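# Pour hazelnuts from bowl into a hand-held cup

## Task

With the cup lifted off the table and held by the robot, transfer all hazelnuts from the small bowl into the cup. Afterwards both the cup and the bowl must rest directly on the table: the cup upright, the bowl either way up. From the moment the first nut lands in the cup until the last one does, the cup may be supported only by the robot. It also fails if the cup or bowl is released, or drops, with no support a few millimetres beneath it. The finished arrangement must stay put without the robot holding it. At the end, open the hands and move the arms away.

## Robot and tools

Robot: two arms, left_arm and right_arm, on opposite sides of a table. Each has a five-finger right hand; the two hands are identical, not mirrored. Cameras: cam_high (overhead), cam_left_wrist and cam_right_wrist, each 504x504.

Scene frame: origin on the table top midway between the arm bases. z = 0 is the table surface, +z is up, and left_arm's base is on the +y side. The names left and right do not match image sides. Printed positions are in metres and can be a little off at long reach.

Hand point: a spot fixed to the palm, 0.05 m in front of it, where index pad and thumb tip meet in a pinch. Its +z runs along the straightened fingers, which extend 0.06-0.07 m past it. Its +y points out of the palm. Its +x runs across the palm toward the little finger. A wrist bracket on the little-finger side can bump into things. It sits 0.03 m past the point along +y and 0.11 m from it across the palm.

Row layout (used by execute_actions and move): always 28 numbers in [-1, 1], even when only one arm moves. First come 14 for the left arm: dx, dy, dz, rx, ry, rz, then little, ring, middle, index, thumb_bend, thumb_turn, force_limit, speed. Then the same 14 for the right arm.
- dx..rz are an offset, not a pose. They are measured from the hand point's pose at the start of the action, along the hand point's own axes. 1.0 equals 0.6 m or 180 degrees. rx, ry, rz form a single rotation vector. Every row is relative to that start pose, not to the row before.
- Finger numbers are target positions, not offsets. +1 means straight or open and -1 means curled fully. For thumb_turn, +1 puts the thumb beside the palm and -1 puts it in front, facing the fingers. A pinch is roughly index -0.22, thumb_bend -0.75, thumb_turn -0.57.
- force_limit sets where a closing motor stops. It scales linearly from about 0 N at -1 to 10 N at +1, or 15 N for the thumb motors. speed scales from near zero at -1 to full at +1, where a full stroke takes 0.6 s.
- Hand numbers never mean no change. To keep a hand as it is, resend its last eight numbers. If none have been sent yet, send hand_measured plus hand_force_limit and hand_speed.

execute_actions(actions): a list of actions. Each action is a table of up to 15 rows, one per 1/30 s step. A short table repeats its final row until 15 steps have passed. An empty list just returns state and images. Per step, the commanded pose is clipped to within 100 mm and 16 degrees of the measured pose, so large moves need several actions. Motion lags commands by about 0.17 s.

move(target, speed, stop_force, blocking): target is a single 28-number row. Its offsets count from the pose in the last result that showed one. Each hand point follows a straight path, and all paths finish together in 0.5-10 s. speed is in m/s, from 0.002 to 0.5, default 0.25; turning is capped at twice that value in rad/s. stop_force is in N, from 9 to 40, and applies to both arms. An arm's path ends when its wrist sensor feels that much extra push against the motion; that arm then backs off slightly and holds. It is unreliable if the hand is also rotating, and it is not allowed in the first 0.2 s. Omit it when pulling away from a surface. blocking=false returns after 0.5 s while motion continues; other motion commands are refused until a result shows the move ended. The result line "move:" gives how each arm ended (done, off_target, moving, held, contact, fault) and which limits acted, such as paced or held.

wait(seconds): 0-10 s; arms keep their last command. stop(): brakes a running move. zoom_image(camera, region[x0,y0,x1,y1]): an enlarged crop from a camera's latest image, at most 504x504 pixels. show_instructions(): shows the reference images. finished_scene(scene): ends the current scene given its number, irreversibly; call it only once the goal holds on its own.

Result lines: each hand point's position, quaternion (wxyz) and velocities. Wrist force and torque in the flange frame, with a few N of offset and noise, saturating near 50 N. "Hand target" lines give where the controller is heading. A "pose unreachable" line means a clearance check altered a command. Hand data: hand_measured, hand_stopped_by (moving, target, force, stalled, fault) and hand_load_n, six values each in motor order. A load near 0 on all fingers means the grip slipped.

Gripping: with thumb_turn near -1, the hand can wrap objects 0.035-0.08 m wide. Turn the thumb before reaching the object. A motor moves only when its target changes by at least 0.01, and it locks on arrival or at force_limit. For a gentle grip, close with speed at -0.9 or lower. To tighten, raise force_limit and send a target further closed. To release, send a target more open than measured.

Avoid: pressing firmly into anything, since the arms are stiff. Over 150 N of external force, or joint torque beyond its limit (139 N m for the big joints, 26 N m for the wrists), stops that arm for 10 s. Don't let the arms collide or push on each other. Don't knock items off the table. Don't release or drop the cup or bowl in mid-air, and don't set the cup down while nuts are being transferred. Holding loads for a long time heats the motors. Warnings start at 70 °C and the brakes lock at 85 °C. The simulation keeps running while you compose replies, and objects may be nudged now and then. Prefer smooth, efficient motion.

Each tool is called after "Emit:" as name(argument=value, ...) on one line, values as JSON.

Reference images:

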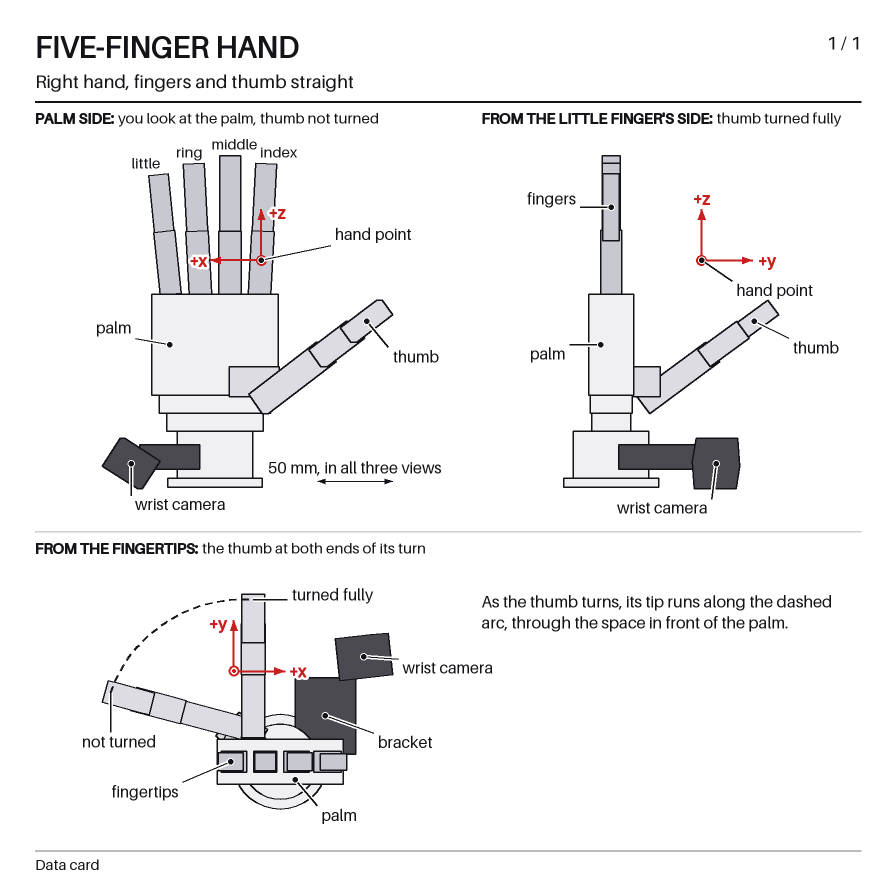

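## Session

I'll start by looking at the current state of the scene.

Emit:
execute_actions(actions=[])

Scene clock: 0.00 s.
left_arm: end_effector_position=(+0.3101, +0.4554, +0.4832) hand_measured=(+1.000, +1.000, +1.000, +1.000, +1.000, +1.000) hand_load_n=(+0.0, +0.0, +0.0, +0.0, +0.0, +0.0) hand_stopped_by=(target, target, target, target, target, target) hand_force_limit=0.00 hand_speed=-0.80 end_effector_quat_wxyz=(-0.010, +0.379, +0.925, -0.001) end_effector_velocity=(-0.000, -0.000, +0.000) end_effector_angular_velocity=(+0.000, -0.000, -0.001) | right_arm: end_effector_position=(+0.1725, -0.3236, +0.4671) hand_measured=(+1.000, +1.000, +1.000, +1.000, +1.000, +1.000) hand_load_n=(+0.0, +0.0, +0.0, +0.0, +0.0, +0.0) hand_stopped_by=(target, target, target, target, target, target) hand_force_limit=0.00 hand_speed=-0.80 end_effector_quat_wxyz=(-0.019, -0.266, +0.964, -0.013) end_effector_velocity=(-0.001, +0.000, +0.000) end_effector_angular_velocity=(-0.000, +0.001, +0.001)
Joint positions: left_arm=[ 0.583 -1.723  1.329  1.979  1.586 -1.881] | right_arm=[-1.193 -1.715  1.37   1.952  1.598 -1.888]
Joint velocities: left_arm=[-0.001 -0.    -0.001  0.001 -0.     0.   ] | right_arm=[ 0.002 -0.     0.     0.001  0.     0.001]
Motor temperatures (°C, as the motors report them): left_arm=[28 29 30 33 37 36] | right_arm=[30 30 31 38 37 39]
Wrist force (N, on the end effector, along its own x y z axes, offset not removed): no reading
Wrist torque (N m, same axes, about the end effector's origin, offset not removed): no reading
Hand target (left_arm): +0.310, +0.455, +0.483; -0.010, +0.379, +0.925, -0.001
Hand target (right_arm): +0.173, -0.324, +0.467; -0.019, -0.266, +0.964, -0.013

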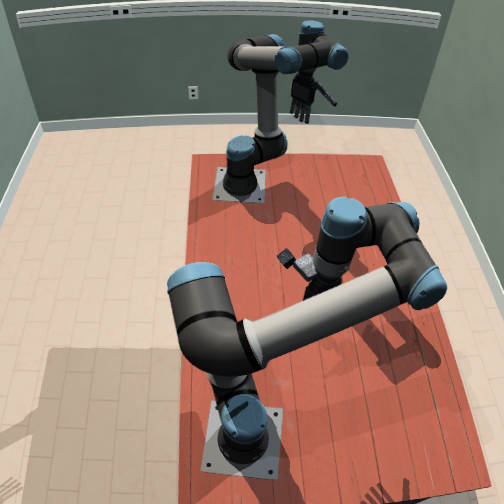

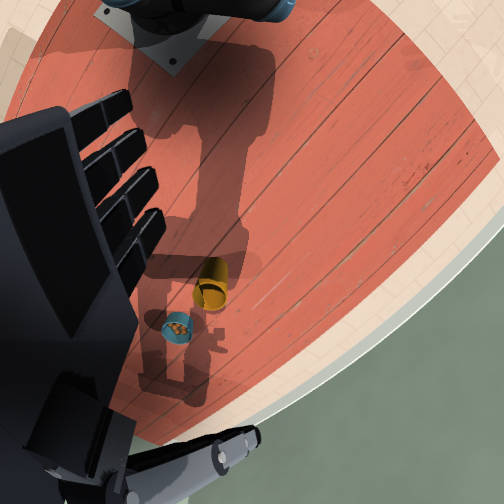

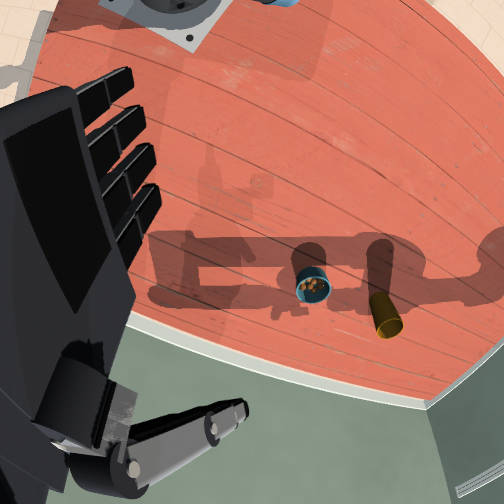

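Emit:
zoom_image(camera="cam_right_wrist", region=[270, 230, 430, 360])

Emit:
zoom_image(camera="cam_left_wrist", region=[130, 240, 270, 360])

Emit:
zoom_image(camera="cam_high", region=[250, 150, 504, 404])

Region (270, 230, 430, 360) of cam_right_wrist's 504x504 image, scaled by 3.150, with more detail than that image has; it fills the top 410 rows of this view, and the rest is white.

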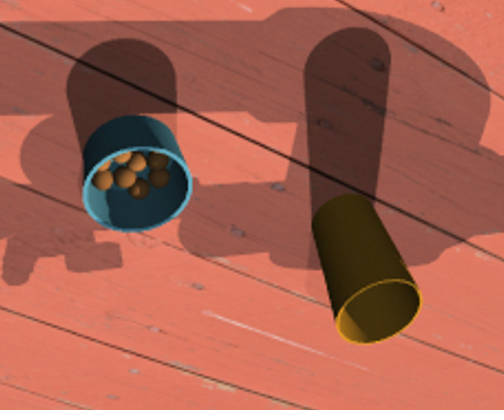

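Region (130, 240, 270, 360) of cam_left_wrist's 504x504 image, scaled by 3.600, with more detail than that image has; it fills the top 432 rows of this view, and the rest is white.

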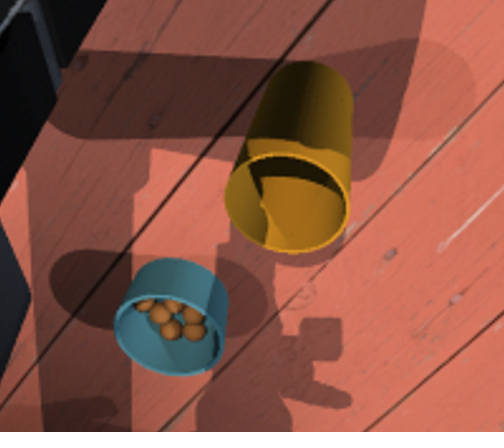

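Region (250, 150, 504, 404) of cam_high's 504x504 image, scaled by 1.984, with more detail than that image has.

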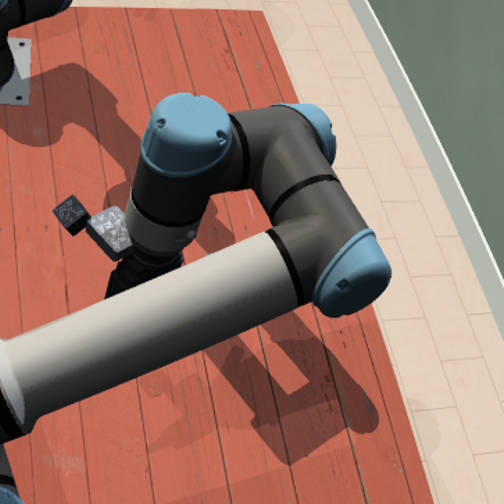

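Emit:
move(target=[-0.318, 0.042, 0.332, 0.1325, -0.482, 0, 1, 1, 1, 1, 1, -1, 0, 0.5, -0.4125, 0.258, 0.290, -0.1227, -0.4847, 0, 1, 1, 1, 1, 1, -1, 0, 0.5], speed=0.4)

Scene clock: 122.73 s.
left_arm: end_effector_position=(+0.4597, +0.3399, +0.2801) hand_measured=(+1.000, +1.000, +1.000, +1.000, +1.000, -1.000) hand_load_n=(+0.0, +0.0, +0.0, +0.0, +0.0, +0.0) hand_stopped_by=(target, target, target, target, target, target) hand_force_limit=0.00 hand_speed=0.50 end_effector_quat_wxyz=(+0.551, +0.266, +0.661, -0.434) end_effector_velocity=(+0.001, -0.001, -0.001) end_effector_angular_velocity=(-0.009, -0.006, -0.002) | right_arm: end_effector_position=(+0.2993, -0.0708, +0.2803) hand_measured=(+1.000, +1.000, +1.000, +1.000, +1.000, -1.000) hand_load_n=(+0.0, +0.0, +0.0, +0.0, +0.0, +0.0) hand_stopped_by=(target, target, target, target, target, target) hand_force_limit=0.00 hand_speed=0.50 end_effector_quat_wxyz=(+0.600, -0.195, +0.697, +0.341) end_effector_velocity=(+0.001, +0.002, -0.002) end_effector_angular_velocity=(+0.007, -0.007, -0.003)
Joint positions: left_arm=[ 0.979 -1.918  2.427 -0.492  1.928 -1.849] | right_arm=[-0.785 -1.632  2.289 -0.609  1.411 -1.335]
Joint velocities: left_arm=[ 0.001  0.008  0.005 -0.025  0.003 -0.003] | right_arm=[ 0.006  0.012  0.002 -0.025  0.009  0.002]
Motor temperatures (°C, as the motors report them): left_arm=[28 29 30 33 37 36] | right_arm=[30 30 31 38 37 39]
Wrist force (N, on the end effector, along its own x y z axes, offset not removed): left_arm=[2.3 2.5 -1.1] | right_arm=[1.1 1.4 0.7]
Wrist torque (N m, same axes, about the end effector's origin, offset not removed): left_arm=[0.60 -0.46 0.45] | right_arm=[-0.01 -0.24 0.24]
Hand target (left_arm): +0.460, +0.340, +0.280; +0.552, +0.266, +0.661, -0.434
Hand target (right_arm): +0.299, -0.071, +0.280; +0.601, -0.195, +0.696, +0.341
Off the commanded pose (left_arm): 0.001 m, 0 deg.
Off the commanded pose (right_arm): 0.001 m, 0 deg.
move: done

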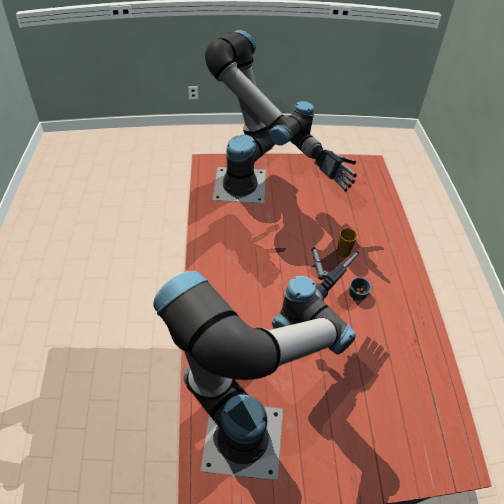

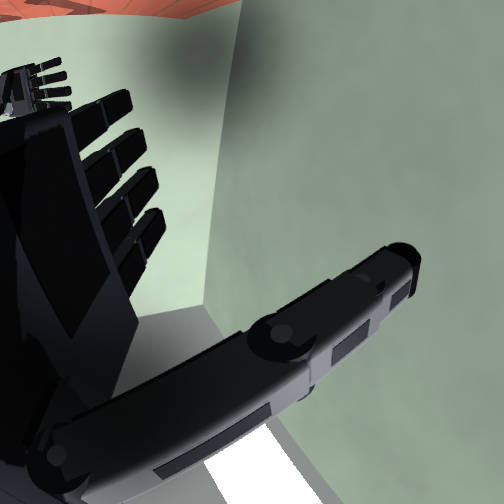

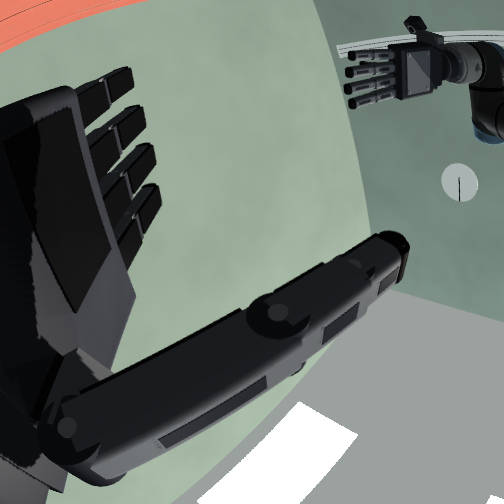

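Emit:
move(target=[0.3307, -0.0632, 0.0218, 0, 0, -0.9094, 1, 1, 1, 1, 1, -1, 0, 0.5, 0.2518, -0.2265, 0.0355, 0, 0, 0.922, 1, 1, 1, 1, 1, -1, 0, 0.5], speed=0.5)

Scene clock: 146.40 s.
left_arm: end_effector_position=(+0.3851, +0.2852, +0.1005) hand_measured=(+1.000, +1.000, +1.000, +1.000, +1.000, -1.000) hand_load_n=(+0.0, +0.0, +0.0, +0.0, +0.0, +0.0) hand_stopped_by=(target, target, target, target, target, target) hand_force_limit=0.00 hand_speed=0.50 end_effector_quat_wxyz=(+0.351, +0.617, -0.357, +0.607) end_effector_velocity=(-0.000, -0.000, -0.001) end_effector_angular_velocity=(-0.012, +0.006, +0.000) | right_arm: end_effector_position=(+0.3760, -0.1290, +0.1002) hand_measured=(+1.000, +1.000, +1.000, +1.000, +1.000, -1.000) hand_load_n=(+0.0, +0.0, +0.0, +0.0, +0.0, +0.0) hand_stopped_by=(target, target, target, target, target, target) hand_force_limit=0.00 hand_speed=0.50 end_effector_quat_wxyz=(-0.265, +0.668, +0.279, +0.637) end_effector_velocity=(+0.001, -0.001, -0.000) end_effector_angular_velocity=(+0.008, +0.007, -0.000)
Joint positions: left_arm=[ 1.105 -1.433  2.525 -1.073  2.054 -4.702] | right_arm=[-0.724 -1.333  2.349 -0.968  1.472  1.564]
Joint velocities: left_arm=[-0.     0.01   0.004 -0.023  0.    -0.015] | right_arm=[-0.005 -0.001  0.001 -0.001 -0.005  0.011]
Motor temperatures (°C, as the motors report them): left_arm=[28 29 30 33 37 36] | right_arm=[30 30 31 38 37 39]
Wrist force (N, on the end effector, along its own x y z axes, offset not removed): left_arm=[-0.4 -1.1 -1.2] | right_arm=[-0.2 -1.5 -2.1]
Wrist torque (N m, same axes, about the end effector's origin, offset not removed): left_arm=[0.12 -0.02 0.18] | right_arm=[0.09 0.11 -0.12]
Hand target (left_arm): +0.385, +0.285, +0.100; +0.351, +0.617, -0.357, +0.607
Hand target (right_arm): +0.376, -0.129, +0.100; -0.265, +0.668, +0.279, +0.637
Off the commanded pose (left_arm): 0.001 m, 0 deg.
Off the commanded pose (right_arm): 0.000 m, 0 deg.
move: done

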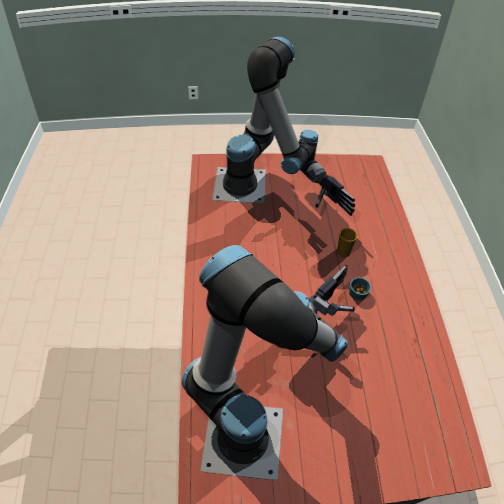

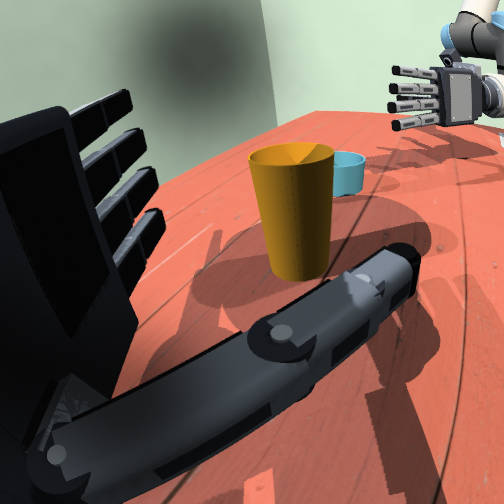

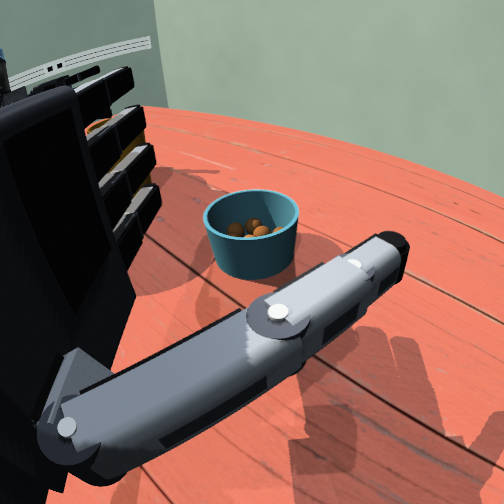

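Emit:
zoom_image(camera="cam_left_wrist", region=[200, 120, 400, 320])

Emit:
zoom_image(camera="cam_right_wrist", region=[170, 150, 340, 320])

Emit:
zoom_image(camera="cam_high", region=[280, 160, 420, 330])

Region (200, 120, 400, 320) of cam_left_wrist's 504x504 image, scaled by 2.520, with more detail than that image has.

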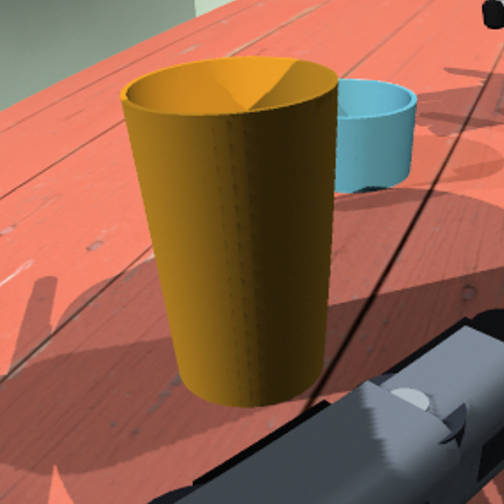

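Region (170, 150, 340, 320) of cam_right_wrist's 504x504 image, scaled by 2.965, with more detail than that image has.

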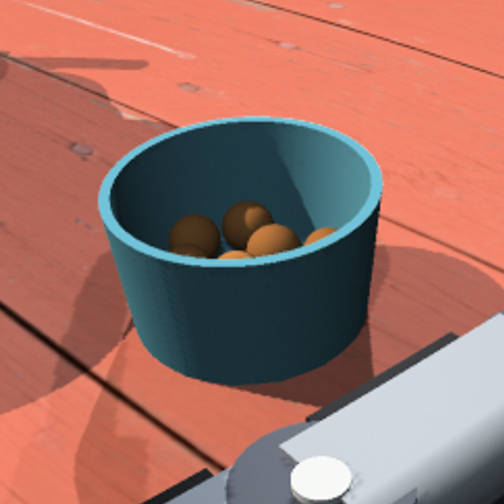

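Region (280, 160, 420, 330) of cam_high's 504x504 image, scaled by 2.965, with more detail than that image has; it fills the left 415 columns of this view, and the rest is white.

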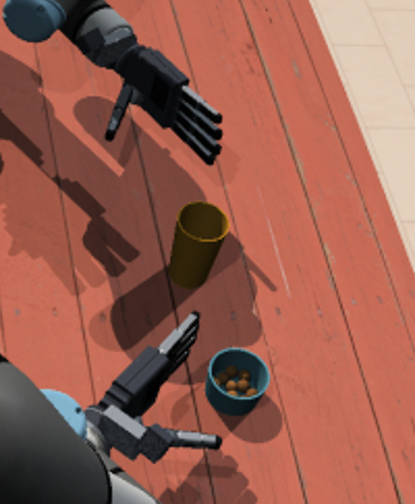

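Emit:
move(target=[-0.1167, 0.0667, 0.1, 0, 0, 0, 1, 1, 1, 1, 1, -1, 0, 0.5, -0.1133, -0.005, 0.05, 0, 0, 0, 1, 1, 1, 1, 1, -1, 0, 0.5], speed=0.15)

Scene clock: 202.37 s.
left_arm: end_effector_position=(+0.3802, +0.2146, +0.0297) hand_measured=(+1.000, +1.000, +1.000, +1.000, +1.000, -1.000) hand_load_n=(+0.0, +0.0, +0.0, +0.0, +0.0, +0.0) hand_stopped_by=(target, target, target, target, target, target) hand_force_limit=0.00 hand_speed=0.50 end_effector_quat_wxyz=(+0.350, +0.617, -0.358, +0.607) end_effector_velocity=(+0.000, -0.002, -0.001) end_effector_angular_velocity=(-0.001, -0.003, +0.000) | right_arm: end_effector_position=(+0.3928, -0.1082, +0.0310) hand_measured=(+1.000, +1.000, +1.000, +1.000, +1.000, -1.000) hand_load_n=(+0.0, +0.0, +0.0, +0.0, +0.0, +0.0) hand_stopped_by=(target, target, target, target, target, target) hand_force_limit=0.00 hand_speed=0.50 end_effector_quat_wxyz=(-0.265, +0.668, +0.279, +0.637) end_effector_velocity=(+0.001, -0.000, -0.001) end_effector_angular_velocity=(+0.000, -0.000, -0.002)
Joint positions: left_arm=[ 0.865 -1.147  2.53  -1.365  1.814 -4.707] | right_arm=[-0.708 -1.092  2.3   -1.16   1.488  1.565]
Joint velocities: left_arm=[-0.006  0.008 -0.001 -0.01  -0.006  0.001] | right_arm=[-0.001  0.005 -0.002 -0.003  0.001 -0.   ]
Motor temperatures (°C, as the motors report them): left_arm=[28 29 30 33 37 36] | right_arm=[30 30 31 38 37 39]
Wrist force (N, on the end effector, along its own x y z axes, offset not removed): left_arm=[0.2 2.6 -1.0] | right_arm=[-3.2 -1.6 0.3]
Wrist torque (N m, same axes, about the end effector's origin, offset not removed): left_arm=[0.54 -0.13 0.27] | right_arm=[-0.31 0.36 -0.04]
Hand target (left_arm): +0.380, +0.214, +0.030; +0.350, +0.617, -0.357, +0.607
Hand target (right_arm): +0.393, -0.108, +0.031; -0.265, +0.668, +0.279, +0.637
Off the commanded pose (left_arm): 0.001 m, 0 deg.
Off the commanded pose (right_arm): 0.000 m, 0 deg.
move: done

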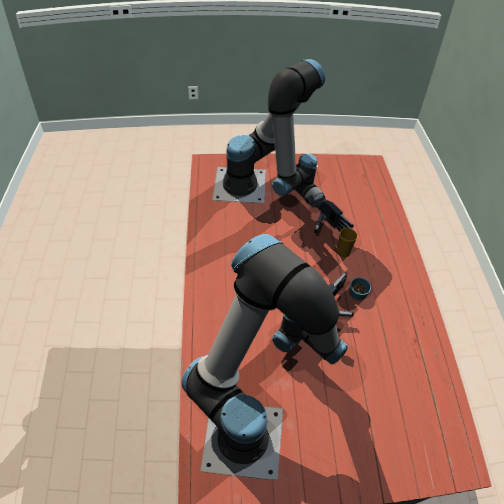

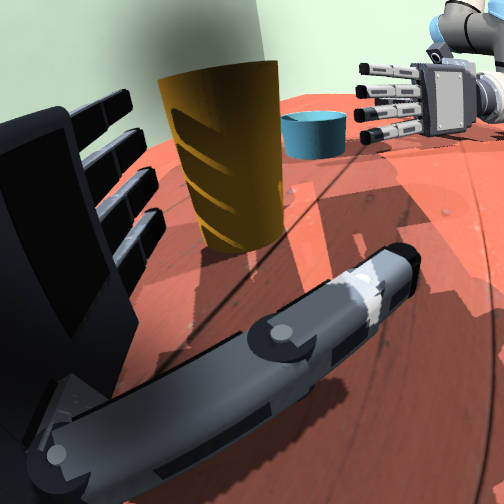

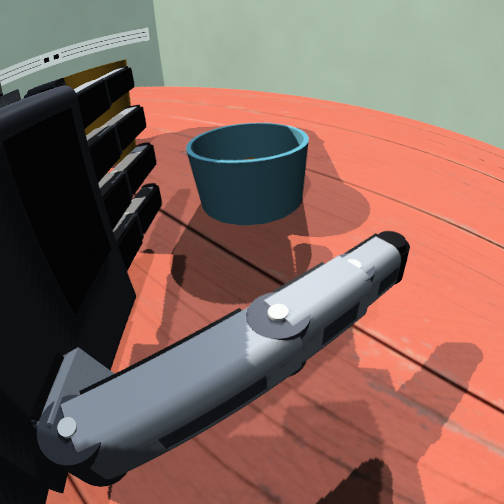

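Emit:
zoom_image(camera="cam_left_wrist", region=[270, 30, 504, 200])

Emit:
zoom_image(camera="cam_high", region=[290, 180, 400, 330])

Region (270, 30, 504, 200) of cam_left_wrist's 504x504 image, scaled by 2.154, with more detail than that image has; it fills the top 366 rows of this view, and the rest is white.

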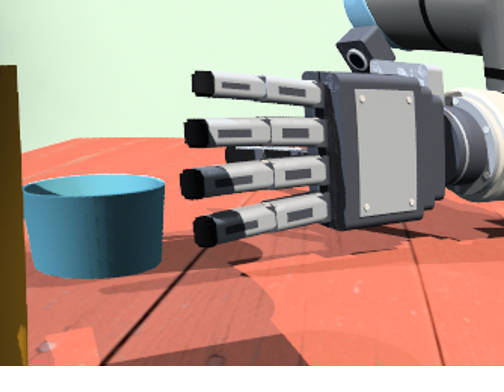

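Region (290, 180, 400, 330) of cam_high's 504x504 image, scaled by 3.360, with more detail than that image has; it fills the left 370 columns of this view, and the rest is white.

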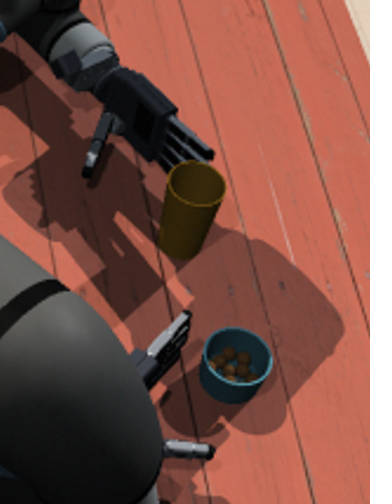

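Emit:
move(target=[0.002, 0.004, 0.162, 0, 0, 0, 1, 1, 1, 1, 1, -1, 0, 0.5, -0.0075, 0.013, 0.157, 0, 0, 0, 1, 1, 1, 1, 1, -1, 0, 0.5], speed=0.08)

Scene clock: 218.90 s.
left_arm: end_effector_position=(+0.4267, +0.1294, +0.0294) hand_measured=(+1.000, +1.000, +1.000, +1.000, +1.000, -1.000) hand_load_n=(+0.0, +0.0, +0.0, +0.0, +0.0, +0.0) hand_stopped_by=(target, target, target, target, target, target) hand_force_limit=0.00 hand_speed=0.50 end_effector_quat_wxyz=(+0.350, +0.617, -0.358, +0.607) end_effector_velocity=(+0.001, -0.002, -0.000) end_effector_angular_velocity=(+0.001, +0.001, -0.001) | right_arm: end_effector_position=(+0.4644, -0.0473, +0.0220) hand_measured=(+1.000, +1.000, +1.000, +1.000, +1.000, -1.000) hand_load_n=(+0.0, +0.0, +0.0, +0.0, +0.0, +0.0) hand_stopped_by=(target, target, target, target, target, target) hand_force_limit=0.00 hand_speed=0.50 end_effector_quat_wxyz=(-0.265, +0.668, +0.279, +0.637) end_effector_velocity=(+0.001, +0.002, -0.001) end_effector_angular_velocity=(-0.000, +0.001, +0.001)
Joint positions: left_arm=[ 0.789 -1.069  2.307 -1.221  1.738 -4.708] | right_arm=[-0.708 -0.958  2.039 -1.033  1.488  1.565]
Joint velocities: left_arm=[-0.001  0.002 -0.005  0.004 -0.    -0.   ] | right_arm=[ 0.002  0.004 -0.006  0.003  0.     0.001]
Motor temperatures (°C, as the motors report them): left_arm=[28 29 30 33 37 36] | right_arm=[30 30 31 38 37 39]
Wrist force (N, on the end effector, along its own x y z axes, offset not removed): left_arm=[0.2 2.2 -1.0] | right_arm=[0.3 2.0 -2.7]
Wrist torque (N m, same axes, about the end effector's origin, offset not removed): left_arm=[0.55 -0.18 0.23] | right_arm=[0.50 0.14 0.06]
Hand target (left_arm): +0.427, +0.129, +0.029; +0.350, +0.617, -0.358, +0.607
Hand target (right_arm): +0.465, -0.047, +0.022; -0.265, +0.668, +0.279, +0.637
Off the commanded pose (left_arm): 0.000 m, 0 deg.
Off the commanded pose (right_arm): 0.000 m, 0 deg.
move: done

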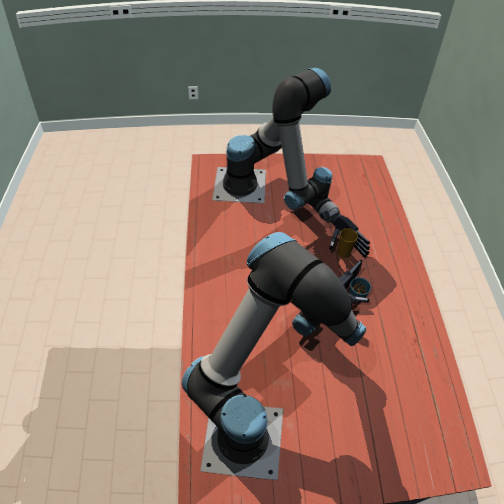

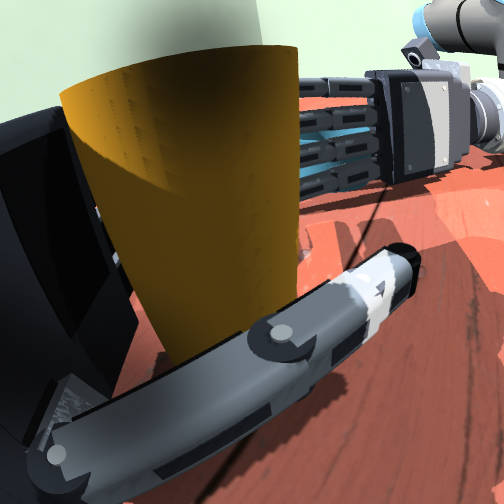

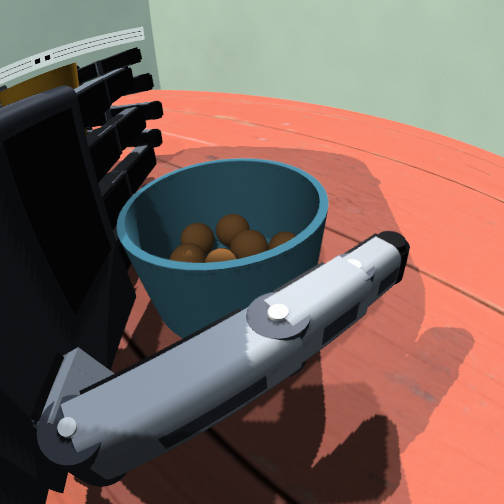

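Emit:
zoom_image(camera="cam_high", region=[310, 200, 400, 320])

Region (310, 200, 400, 320) of cam_high's 504x504 image, scaled by 4.200, with more detail than that image has; it fills the left 378 columns of this view, and the rest is white.

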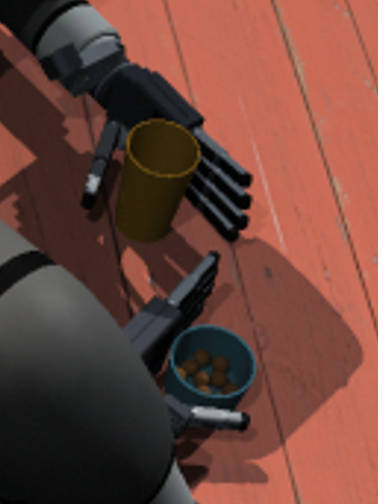

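Emit:
zoom_image(camera="cam_left_wrist", region=[290, 60, 504, 220])

Region (290, 60, 504, 220) of cam_left_wrist's 504x504 image, scaled by 2.355, with more detail than that image has; it fills the top 377 rows of this view, and the rest is white.

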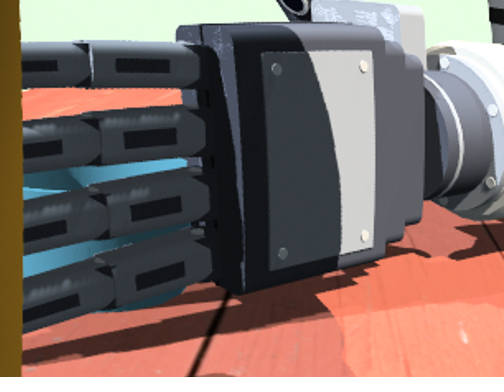

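Emit:
move(target=[0, 0, 0, 0, 0, 0, -1, -1, -1, -1, -1, -1, 0.0, -0.5, 0, 0, 0, 0, 0, 0, 1, 1, -1, -1, -1, -1, 0.0, -0.5], speed=0.05)

Scene clock: 244.33 s.
left_arm: end_effector_position=(+0.4267, +0.1294, +0.0294) hand_measured=(+0.032, +0.004, -0.022, -0.050, +0.386, -1.000) hand_load_n=(+0.5, +3.0, +4.0, +7.5, +12.0, +1.5) hand_stopped_by=(force, force, force, force, force, target) hand_force_limit=0.00 hand_speed=-0.50 end_effector_quat_wxyz=(+0.350, +0.617, -0.358, +0.607) end_effector_velocity=(+0.000, -0.000, +0.000) end_effector_angular_velocity=(-0.001, +0.000, -0.000) | right_arm: end_effector_position=(+0.4644, -0.0473, +0.0220) hand_measured=(+1.000, +1.000, +0.366, +0.338, +0.596, -1.000) hand_load_n=(+0.0, +0.0, +3.5, +5.0, +9.5, +1.0) hand_stopped_by=(target, target, force, force, force, target) hand_force_limit=0.00 hand_speed=-0.50 end_effector_quat_wxyz=(-0.265, +0.668, +0.279, +0.637) end_effector_velocity=(-0.001, -0.000, -0.001) end_effector_angular_velocity=(-0.001, +0.003, +0.000)
Joint positions: left_arm=[ 0.789 -1.069  2.307 -1.221  1.738 -4.708] | right_arm=[-0.708 -0.958  2.039 -1.033  1.488  1.565]
Joint velocities: left_arm=[ 0.     0.    -0.001 -0.     0.    -0.001] | right_arm=[0.    0.002 0.    0.001 0.    0.001]
Motor temperatures (°C, as the motors report them): left_arm=[28 29 30 33 37 36] | right_arm=[30 30 31 38 37 39]
Wrist force (N, on the end effector, along its own x y z axes, offset not removed): left_arm=[0.7 1.1 -0.2] | right_arm=[-0.5 2.2 0.3]
Wrist torque (N m, same axes, about the end effector's origin, offset not removed): left_arm=[0.31 -0.13 0.22] | right_arm=[0.33 -0.17 0.15]
Hand target (left_arm): +0.427, +0.129, +0.029; +0.350, +0.617, -0.358, +0.607
Hand target (right_arm): +0.464, -0.047, +0.022; -0.265, +0.668, +0.279, +0.637
Off the commanded pose (left_arm): 0.000 m, 0 deg.
Off the commanded pose (right_arm): 0.000 m, 0 deg.
move: done

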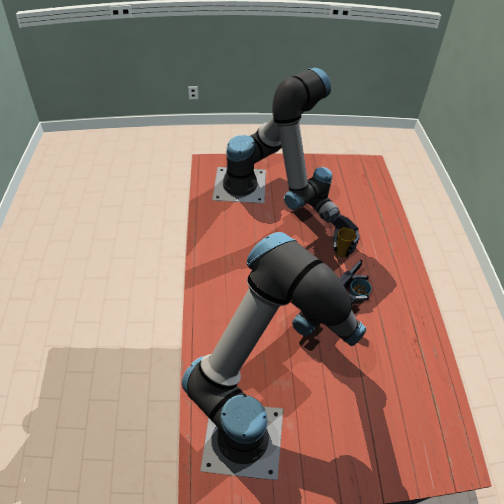

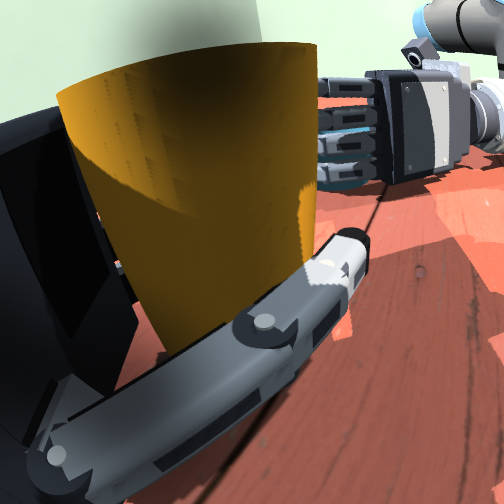

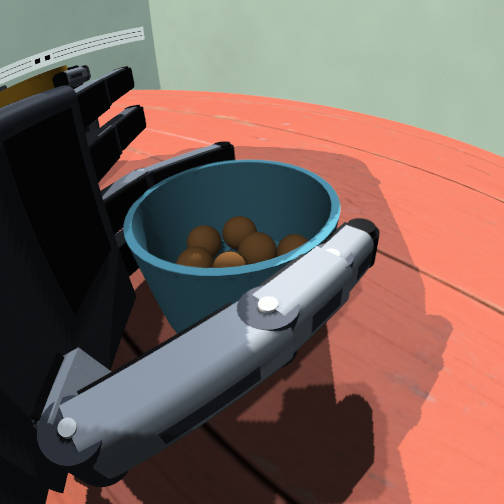

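Emit:
move(target=[0.1, 0, 0.0016, -0.0667, 0, 0.001, -1, -1, -1, -1, -1, -1, 0.0, -0.5, 0.3617, -0.0717, -0.0488, 0.1943, 0, -0.0093, 1, 1, -1, -1, -1, -1, 0.0, -0.5], speed=0.15)

Scene clock: 326.33 s.
left_arm: end_effector_position=(+0.4274, +0.1277, +0.0893) hand_measured=(+0.032, +0.004, -0.022, -0.050, +0.386, -1.000) hand_load_n=(+0.5, +2.5, +4.0, +7.5, +12.0, +2.5) hand_stopped_by=(force, force, force, force, force, target) hand_force_limit=0.00 hand_speed=-0.50 end_effector_quat_wxyz=(+0.412, +0.577, -0.420, +0.567) end_effector_velocity=(-0.000, -0.000, +0.001) end_effector_angular_velocity=(+0.000, +0.000, -0.003) | right_arm: end_effector_position=(+0.4201, -0.0300, +0.2397) hand_measured=(+1.000, +1.000, +0.366, +0.338, +0.596, -1.000) hand_load_n=(+0.0, +0.0, +3.5, +5.0, +9.5, +1.0) hand_stopped_by=(target, target, force, force, force, target) hand_force_limit=0.00 hand_speed=-0.50 end_effector_quat_wxyz=(-0.443, +0.553, +0.467, +0.528) end_effector_velocity=(-0.000, +0.000, +0.002) end_effector_angular_velocity=(-0.003, +0.001, +0.007)
Joint positions: left_arm=[ 0.915 -1.167  2.163 -0.975  2.073 -4.702] | right_arm=[-0.972 -1.394  1.926 -0.447  0.616  1.499]
Joint velocities: left_arm=[ 0.001 -0.001 -0.002  0.003  0.004  0.   ] | right_arm=[-0.002 -0.001 -0.007  0.015 -0.01  -0.005]
Motor temperatures (°C, as the motors report them): left_arm=[28 29 30 33 37 36] | right_arm=[30 30 31 38 37 39]
Wrist force (N, on the end effector, along its own x y z axes, offset not removed): left_arm=[-2.7 0.0 -1.7] | right_arm=[-2.3 0.3 1.7]
Wrist torque (N m, same axes, about the end effector's origin, offset not removed): left_arm=[0.34 0.29 0.12] | right_arm=[0.00 0.21 -0.15]
Hand target (left_arm): +0.427, +0.128, +0.089; +0.412, +0.577, -0.420, +0.567
Hand target (right_arm): +0.420, -0.030, +0.240; -0.444, +0.553, +0.467, +0.528
Off the commanded pose (left_arm): 0.000 m, 0 deg.
Off the commanded pose (right_arm): 0.000 m, 0 deg.
move: done

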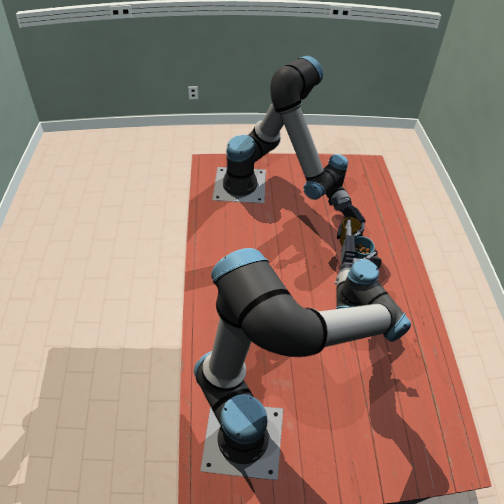

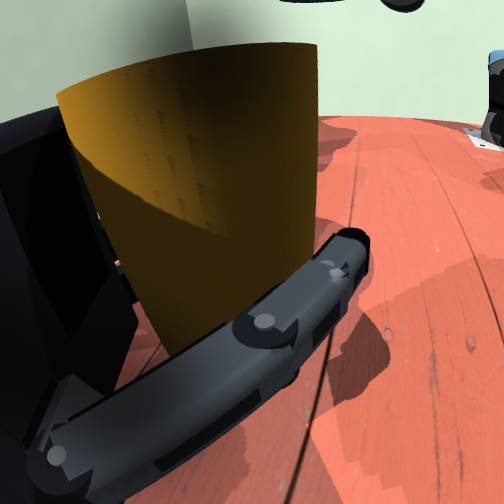

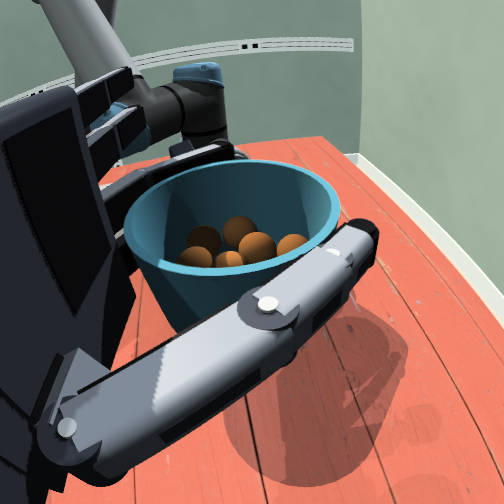

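Emit:
move(target=[0, 0, 0, 0, 0, 0, -1, -1, -1, -1, -1, -1, 0.0, -0.5, 0.0095, -0.1358, 0.331, 0, 0, 0.25, 1, 1, -1, -1, -1, -1, 0.0, -0.5], speed=0.15)

Scene clock: 361.43 s.
left_arm: end_effector_position=(+0.4274, +0.1277, +0.0893) hand_measured=(+0.032, +0.004, -0.022, -0.050, +0.386, -1.000) hand_load_n=(+0.5, +2.5, +4.0, +7.5, +12.0, +2.5) hand_stopped_by=(force, force, force, force, force, target) hand_force_limit=0.00 hand_speed=-0.50 end_effector_quat_wxyz=(+0.412, +0.577, -0.420, +0.567) end_effector_velocity=(-0.000, -0.000, +0.000) end_effector_angular_velocity=(-0.001, +0.000, -0.001) | right_arm: end_effector_position=(+0.3741, +0.1794, +0.2355) hand_measured=(+1.000, +1.000, +0.366, +0.338, +0.596, -1.000) hand_load_n=(+0.0, +0.0, +3.5, +4.5, +9.5, +1.0) hand_stopped_by=(target, target, force, force, force, target) hand_force_limit=0.00 hand_speed=-0.50 end_effector_quat_wxyz=(-0.612, +0.690, +0.220, +0.318) end_effector_velocity=(+0.001, +0.002, -0.000) end_effector_angular_velocity=(+0.000, +0.009, -0.002)
Joint positions: left_arm=[ 0.915 -1.167  2.163 -0.975  2.073 -4.702] | right_arm=[-0.619 -1.079  1.405 -0.267  0.968  2.32 ]
Joint velocities: left_arm=[-0.    -0.    -0.    -0.     0.001 -0.   ] | right_arm=[ 0.001  0.005 -0.009  0.005  0.003  0.008]
Motor temperatures (°C, as the motors report them): left_arm=[28 29 30 33 37 36] | right_arm=[30 30 31 38 37 39]
Wrist force (N, on the end effector, along its own x y z axes, offset not removed): left_arm=[-0.9 2.0 -2.5] | right_arm=[-1.8 0.1 -0.1]
Wrist torque (N m, same axes, about the end effector's origin, offset not removed): left_arm=[0.60 -0.07 0.25] | right_arm=[0.04 0.25 -0.18]
Hand target (left_arm): +0.427, +0.128, +0.089; +0.412, +0.577, -0.420, +0.567
Hand target (right_arm): +0.374, +0.180, +0.235; -0.612, +0.690, +0.220, +0.318
Off the commanded pose (left_arm): 0.000 m, 0 deg.
Off the commanded pose (right_arm): 0.000 m, 0 deg.
move: done

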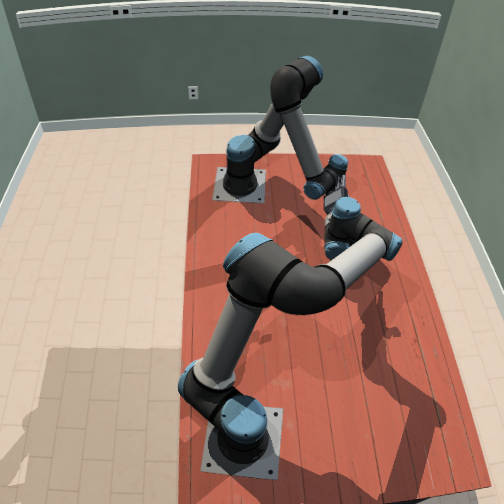

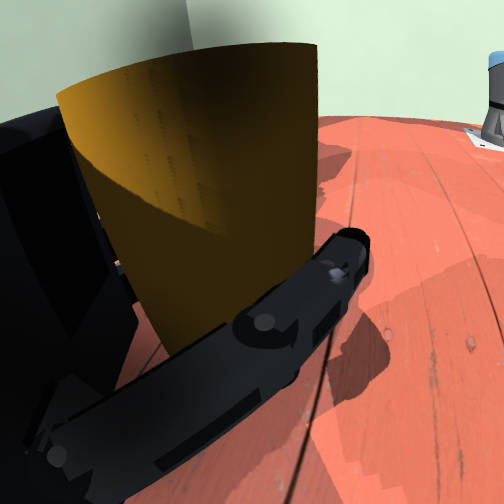

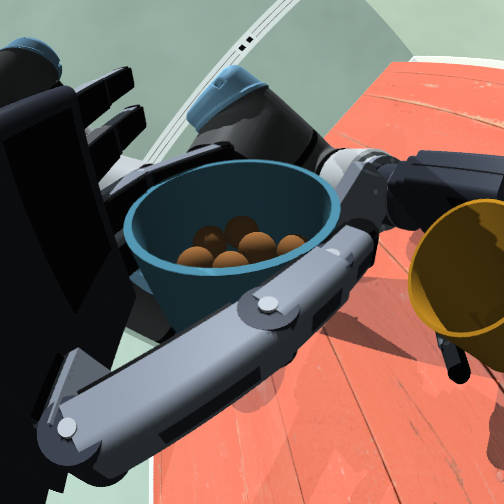

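Emit:
zoom_image(camera="cam_right_wrist", region=[304, 140, 504, 400])

Emit:
zoom_image(camera="cam_high", region=[290, 140, 420, 280])

Region (304, 140, 504, 400) of cam_right_wrist's 504x504 image, scaled by 1.938, with more detail than that image has; it fills the left 388 columns of this view, and the rest is white.

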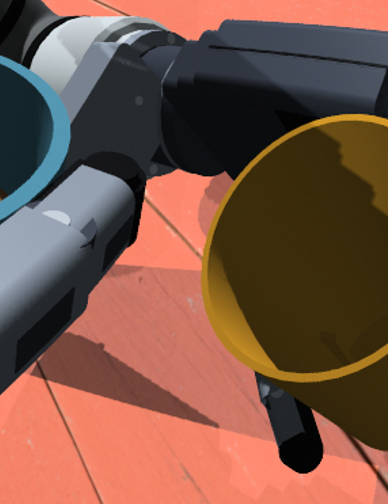

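Region (290, 140, 420, 280) of cam_high's 504x504 image, scaled by 3.600, with more detail than that image has; it fills the left 468 columns of this view, and the rest is white.

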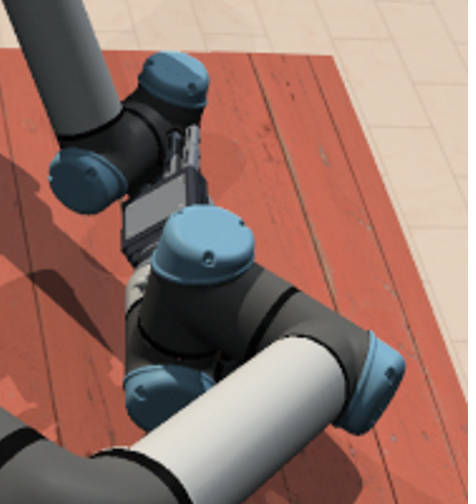

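Emit:
move(target=[0, 0, 0, 0, 0, 0, -1, -1, -1, -1, -1, -1, 0.0, -0.5, 0.0123, 0.0285, -0.0385, 0, 0, 0.0667, 1, 1, -1, -1, -1, -1, 0.0, -0.5], speed=0.08)

Scene clock: 404.13 s.
left_arm: end_effector_position=(+0.4274, +0.1277, +0.0893) hand_measured=(+0.032, +0.004, -0.022, -0.050, +0.386, -1.000) hand_load_n=(+0.5, +2.5, +4.0, +7.5, +12.0, +2.5) hand_stopped_by=(force, force, force, force, force, target) hand_force_limit=0.00 hand_speed=-0.50 end_effector_quat_wxyz=(+0.412, +0.577, -0.420, +0.567) end_effector_velocity=(-0.000, -0.000, +0.000) end_effector_angular_velocity=(-0.001, -0.001, -0.000) | right_arm: end_effector_position=(+0.3870, +0.1535, +0.2298) hand_measured=(+1.000, +1.000, +0.366, +0.338, +0.596, -1.000) hand_load_n=(+0.0, +0.0, +3.5, +4.5, +9.5, +0.5) hand_stopped_by=(target, target, force, force, force, target) hand_force_limit=0.00 hand_speed=-0.50 end_effector_quat_wxyz=(-0.642, +0.709, +0.147, +0.253) end_effector_velocity=(+0.000, -0.001, -0.001) end_effector_angular_velocity=(+0.002, +0.013, +0.000)
Joint positions: left_arm=[ 0.915 -1.167  2.163 -0.975  2.073 -4.702] | right_arm=[-0.687 -1.097  1.44  -0.281  0.899  2.523]
Joint velocities: left_arm=[-0.    -0.     0.001 -0.002  0.    -0.   ] | right_arm=[-0.004  0.     0.003 -0.002 -0.004  0.013]
Motor temperatures (°C, as the motors report them): left_arm=[28 29 30 33 38 36] | right_arm=[30 30 31 38 37 39]
Wrist force (N, on the end effector, along its own x y z axes, offset not removed): left_arm=[0.2 0.8 -0.1] | right_arm=[-1.7 -0.6 0.0]
Wrist torque (N m, same axes, about the end effector's origin, offset not removed): left_arm=[0.18 -0.28 0.24] | right_arm=[0.05 0.04 0.21]
Hand target (left_arm): +0.427, +0.128, +0.089; +0.412, +0.577, -0.420, +0.567
Hand target (right_arm): +0.387, +0.153, +0.230; -0.642, +0.709, +0.147, +0.253
Off the commanded pose (left_arm): 0.000 m, 0 deg.
Off the commanded pose (right_arm): 0.000 m, 0 deg.
move: done

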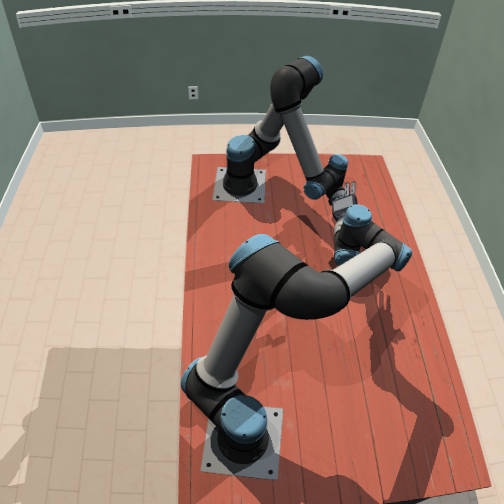

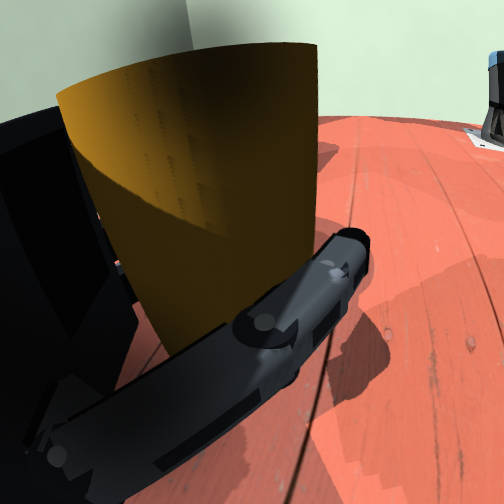

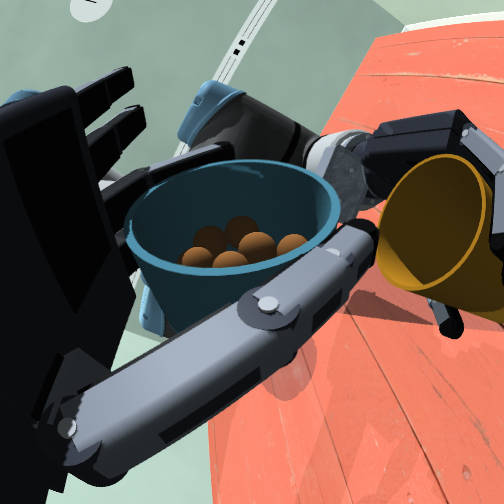

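Emit:
zoom_image(camera="cam_right_wrist", region=[300, 130, 504, 334])

Region (300, 130, 504, 334) of cam_right_wrist's 504x504 image, scaled by 2.471, with more detail than that image has.

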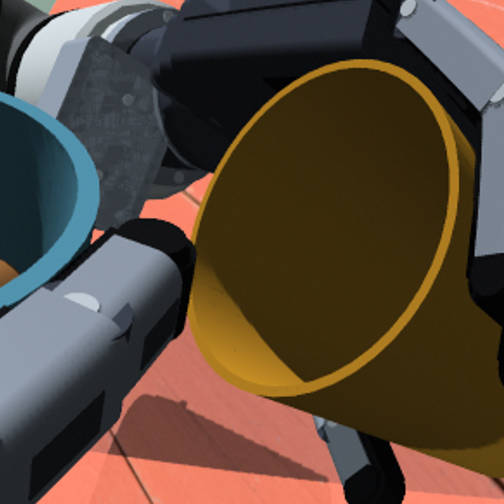

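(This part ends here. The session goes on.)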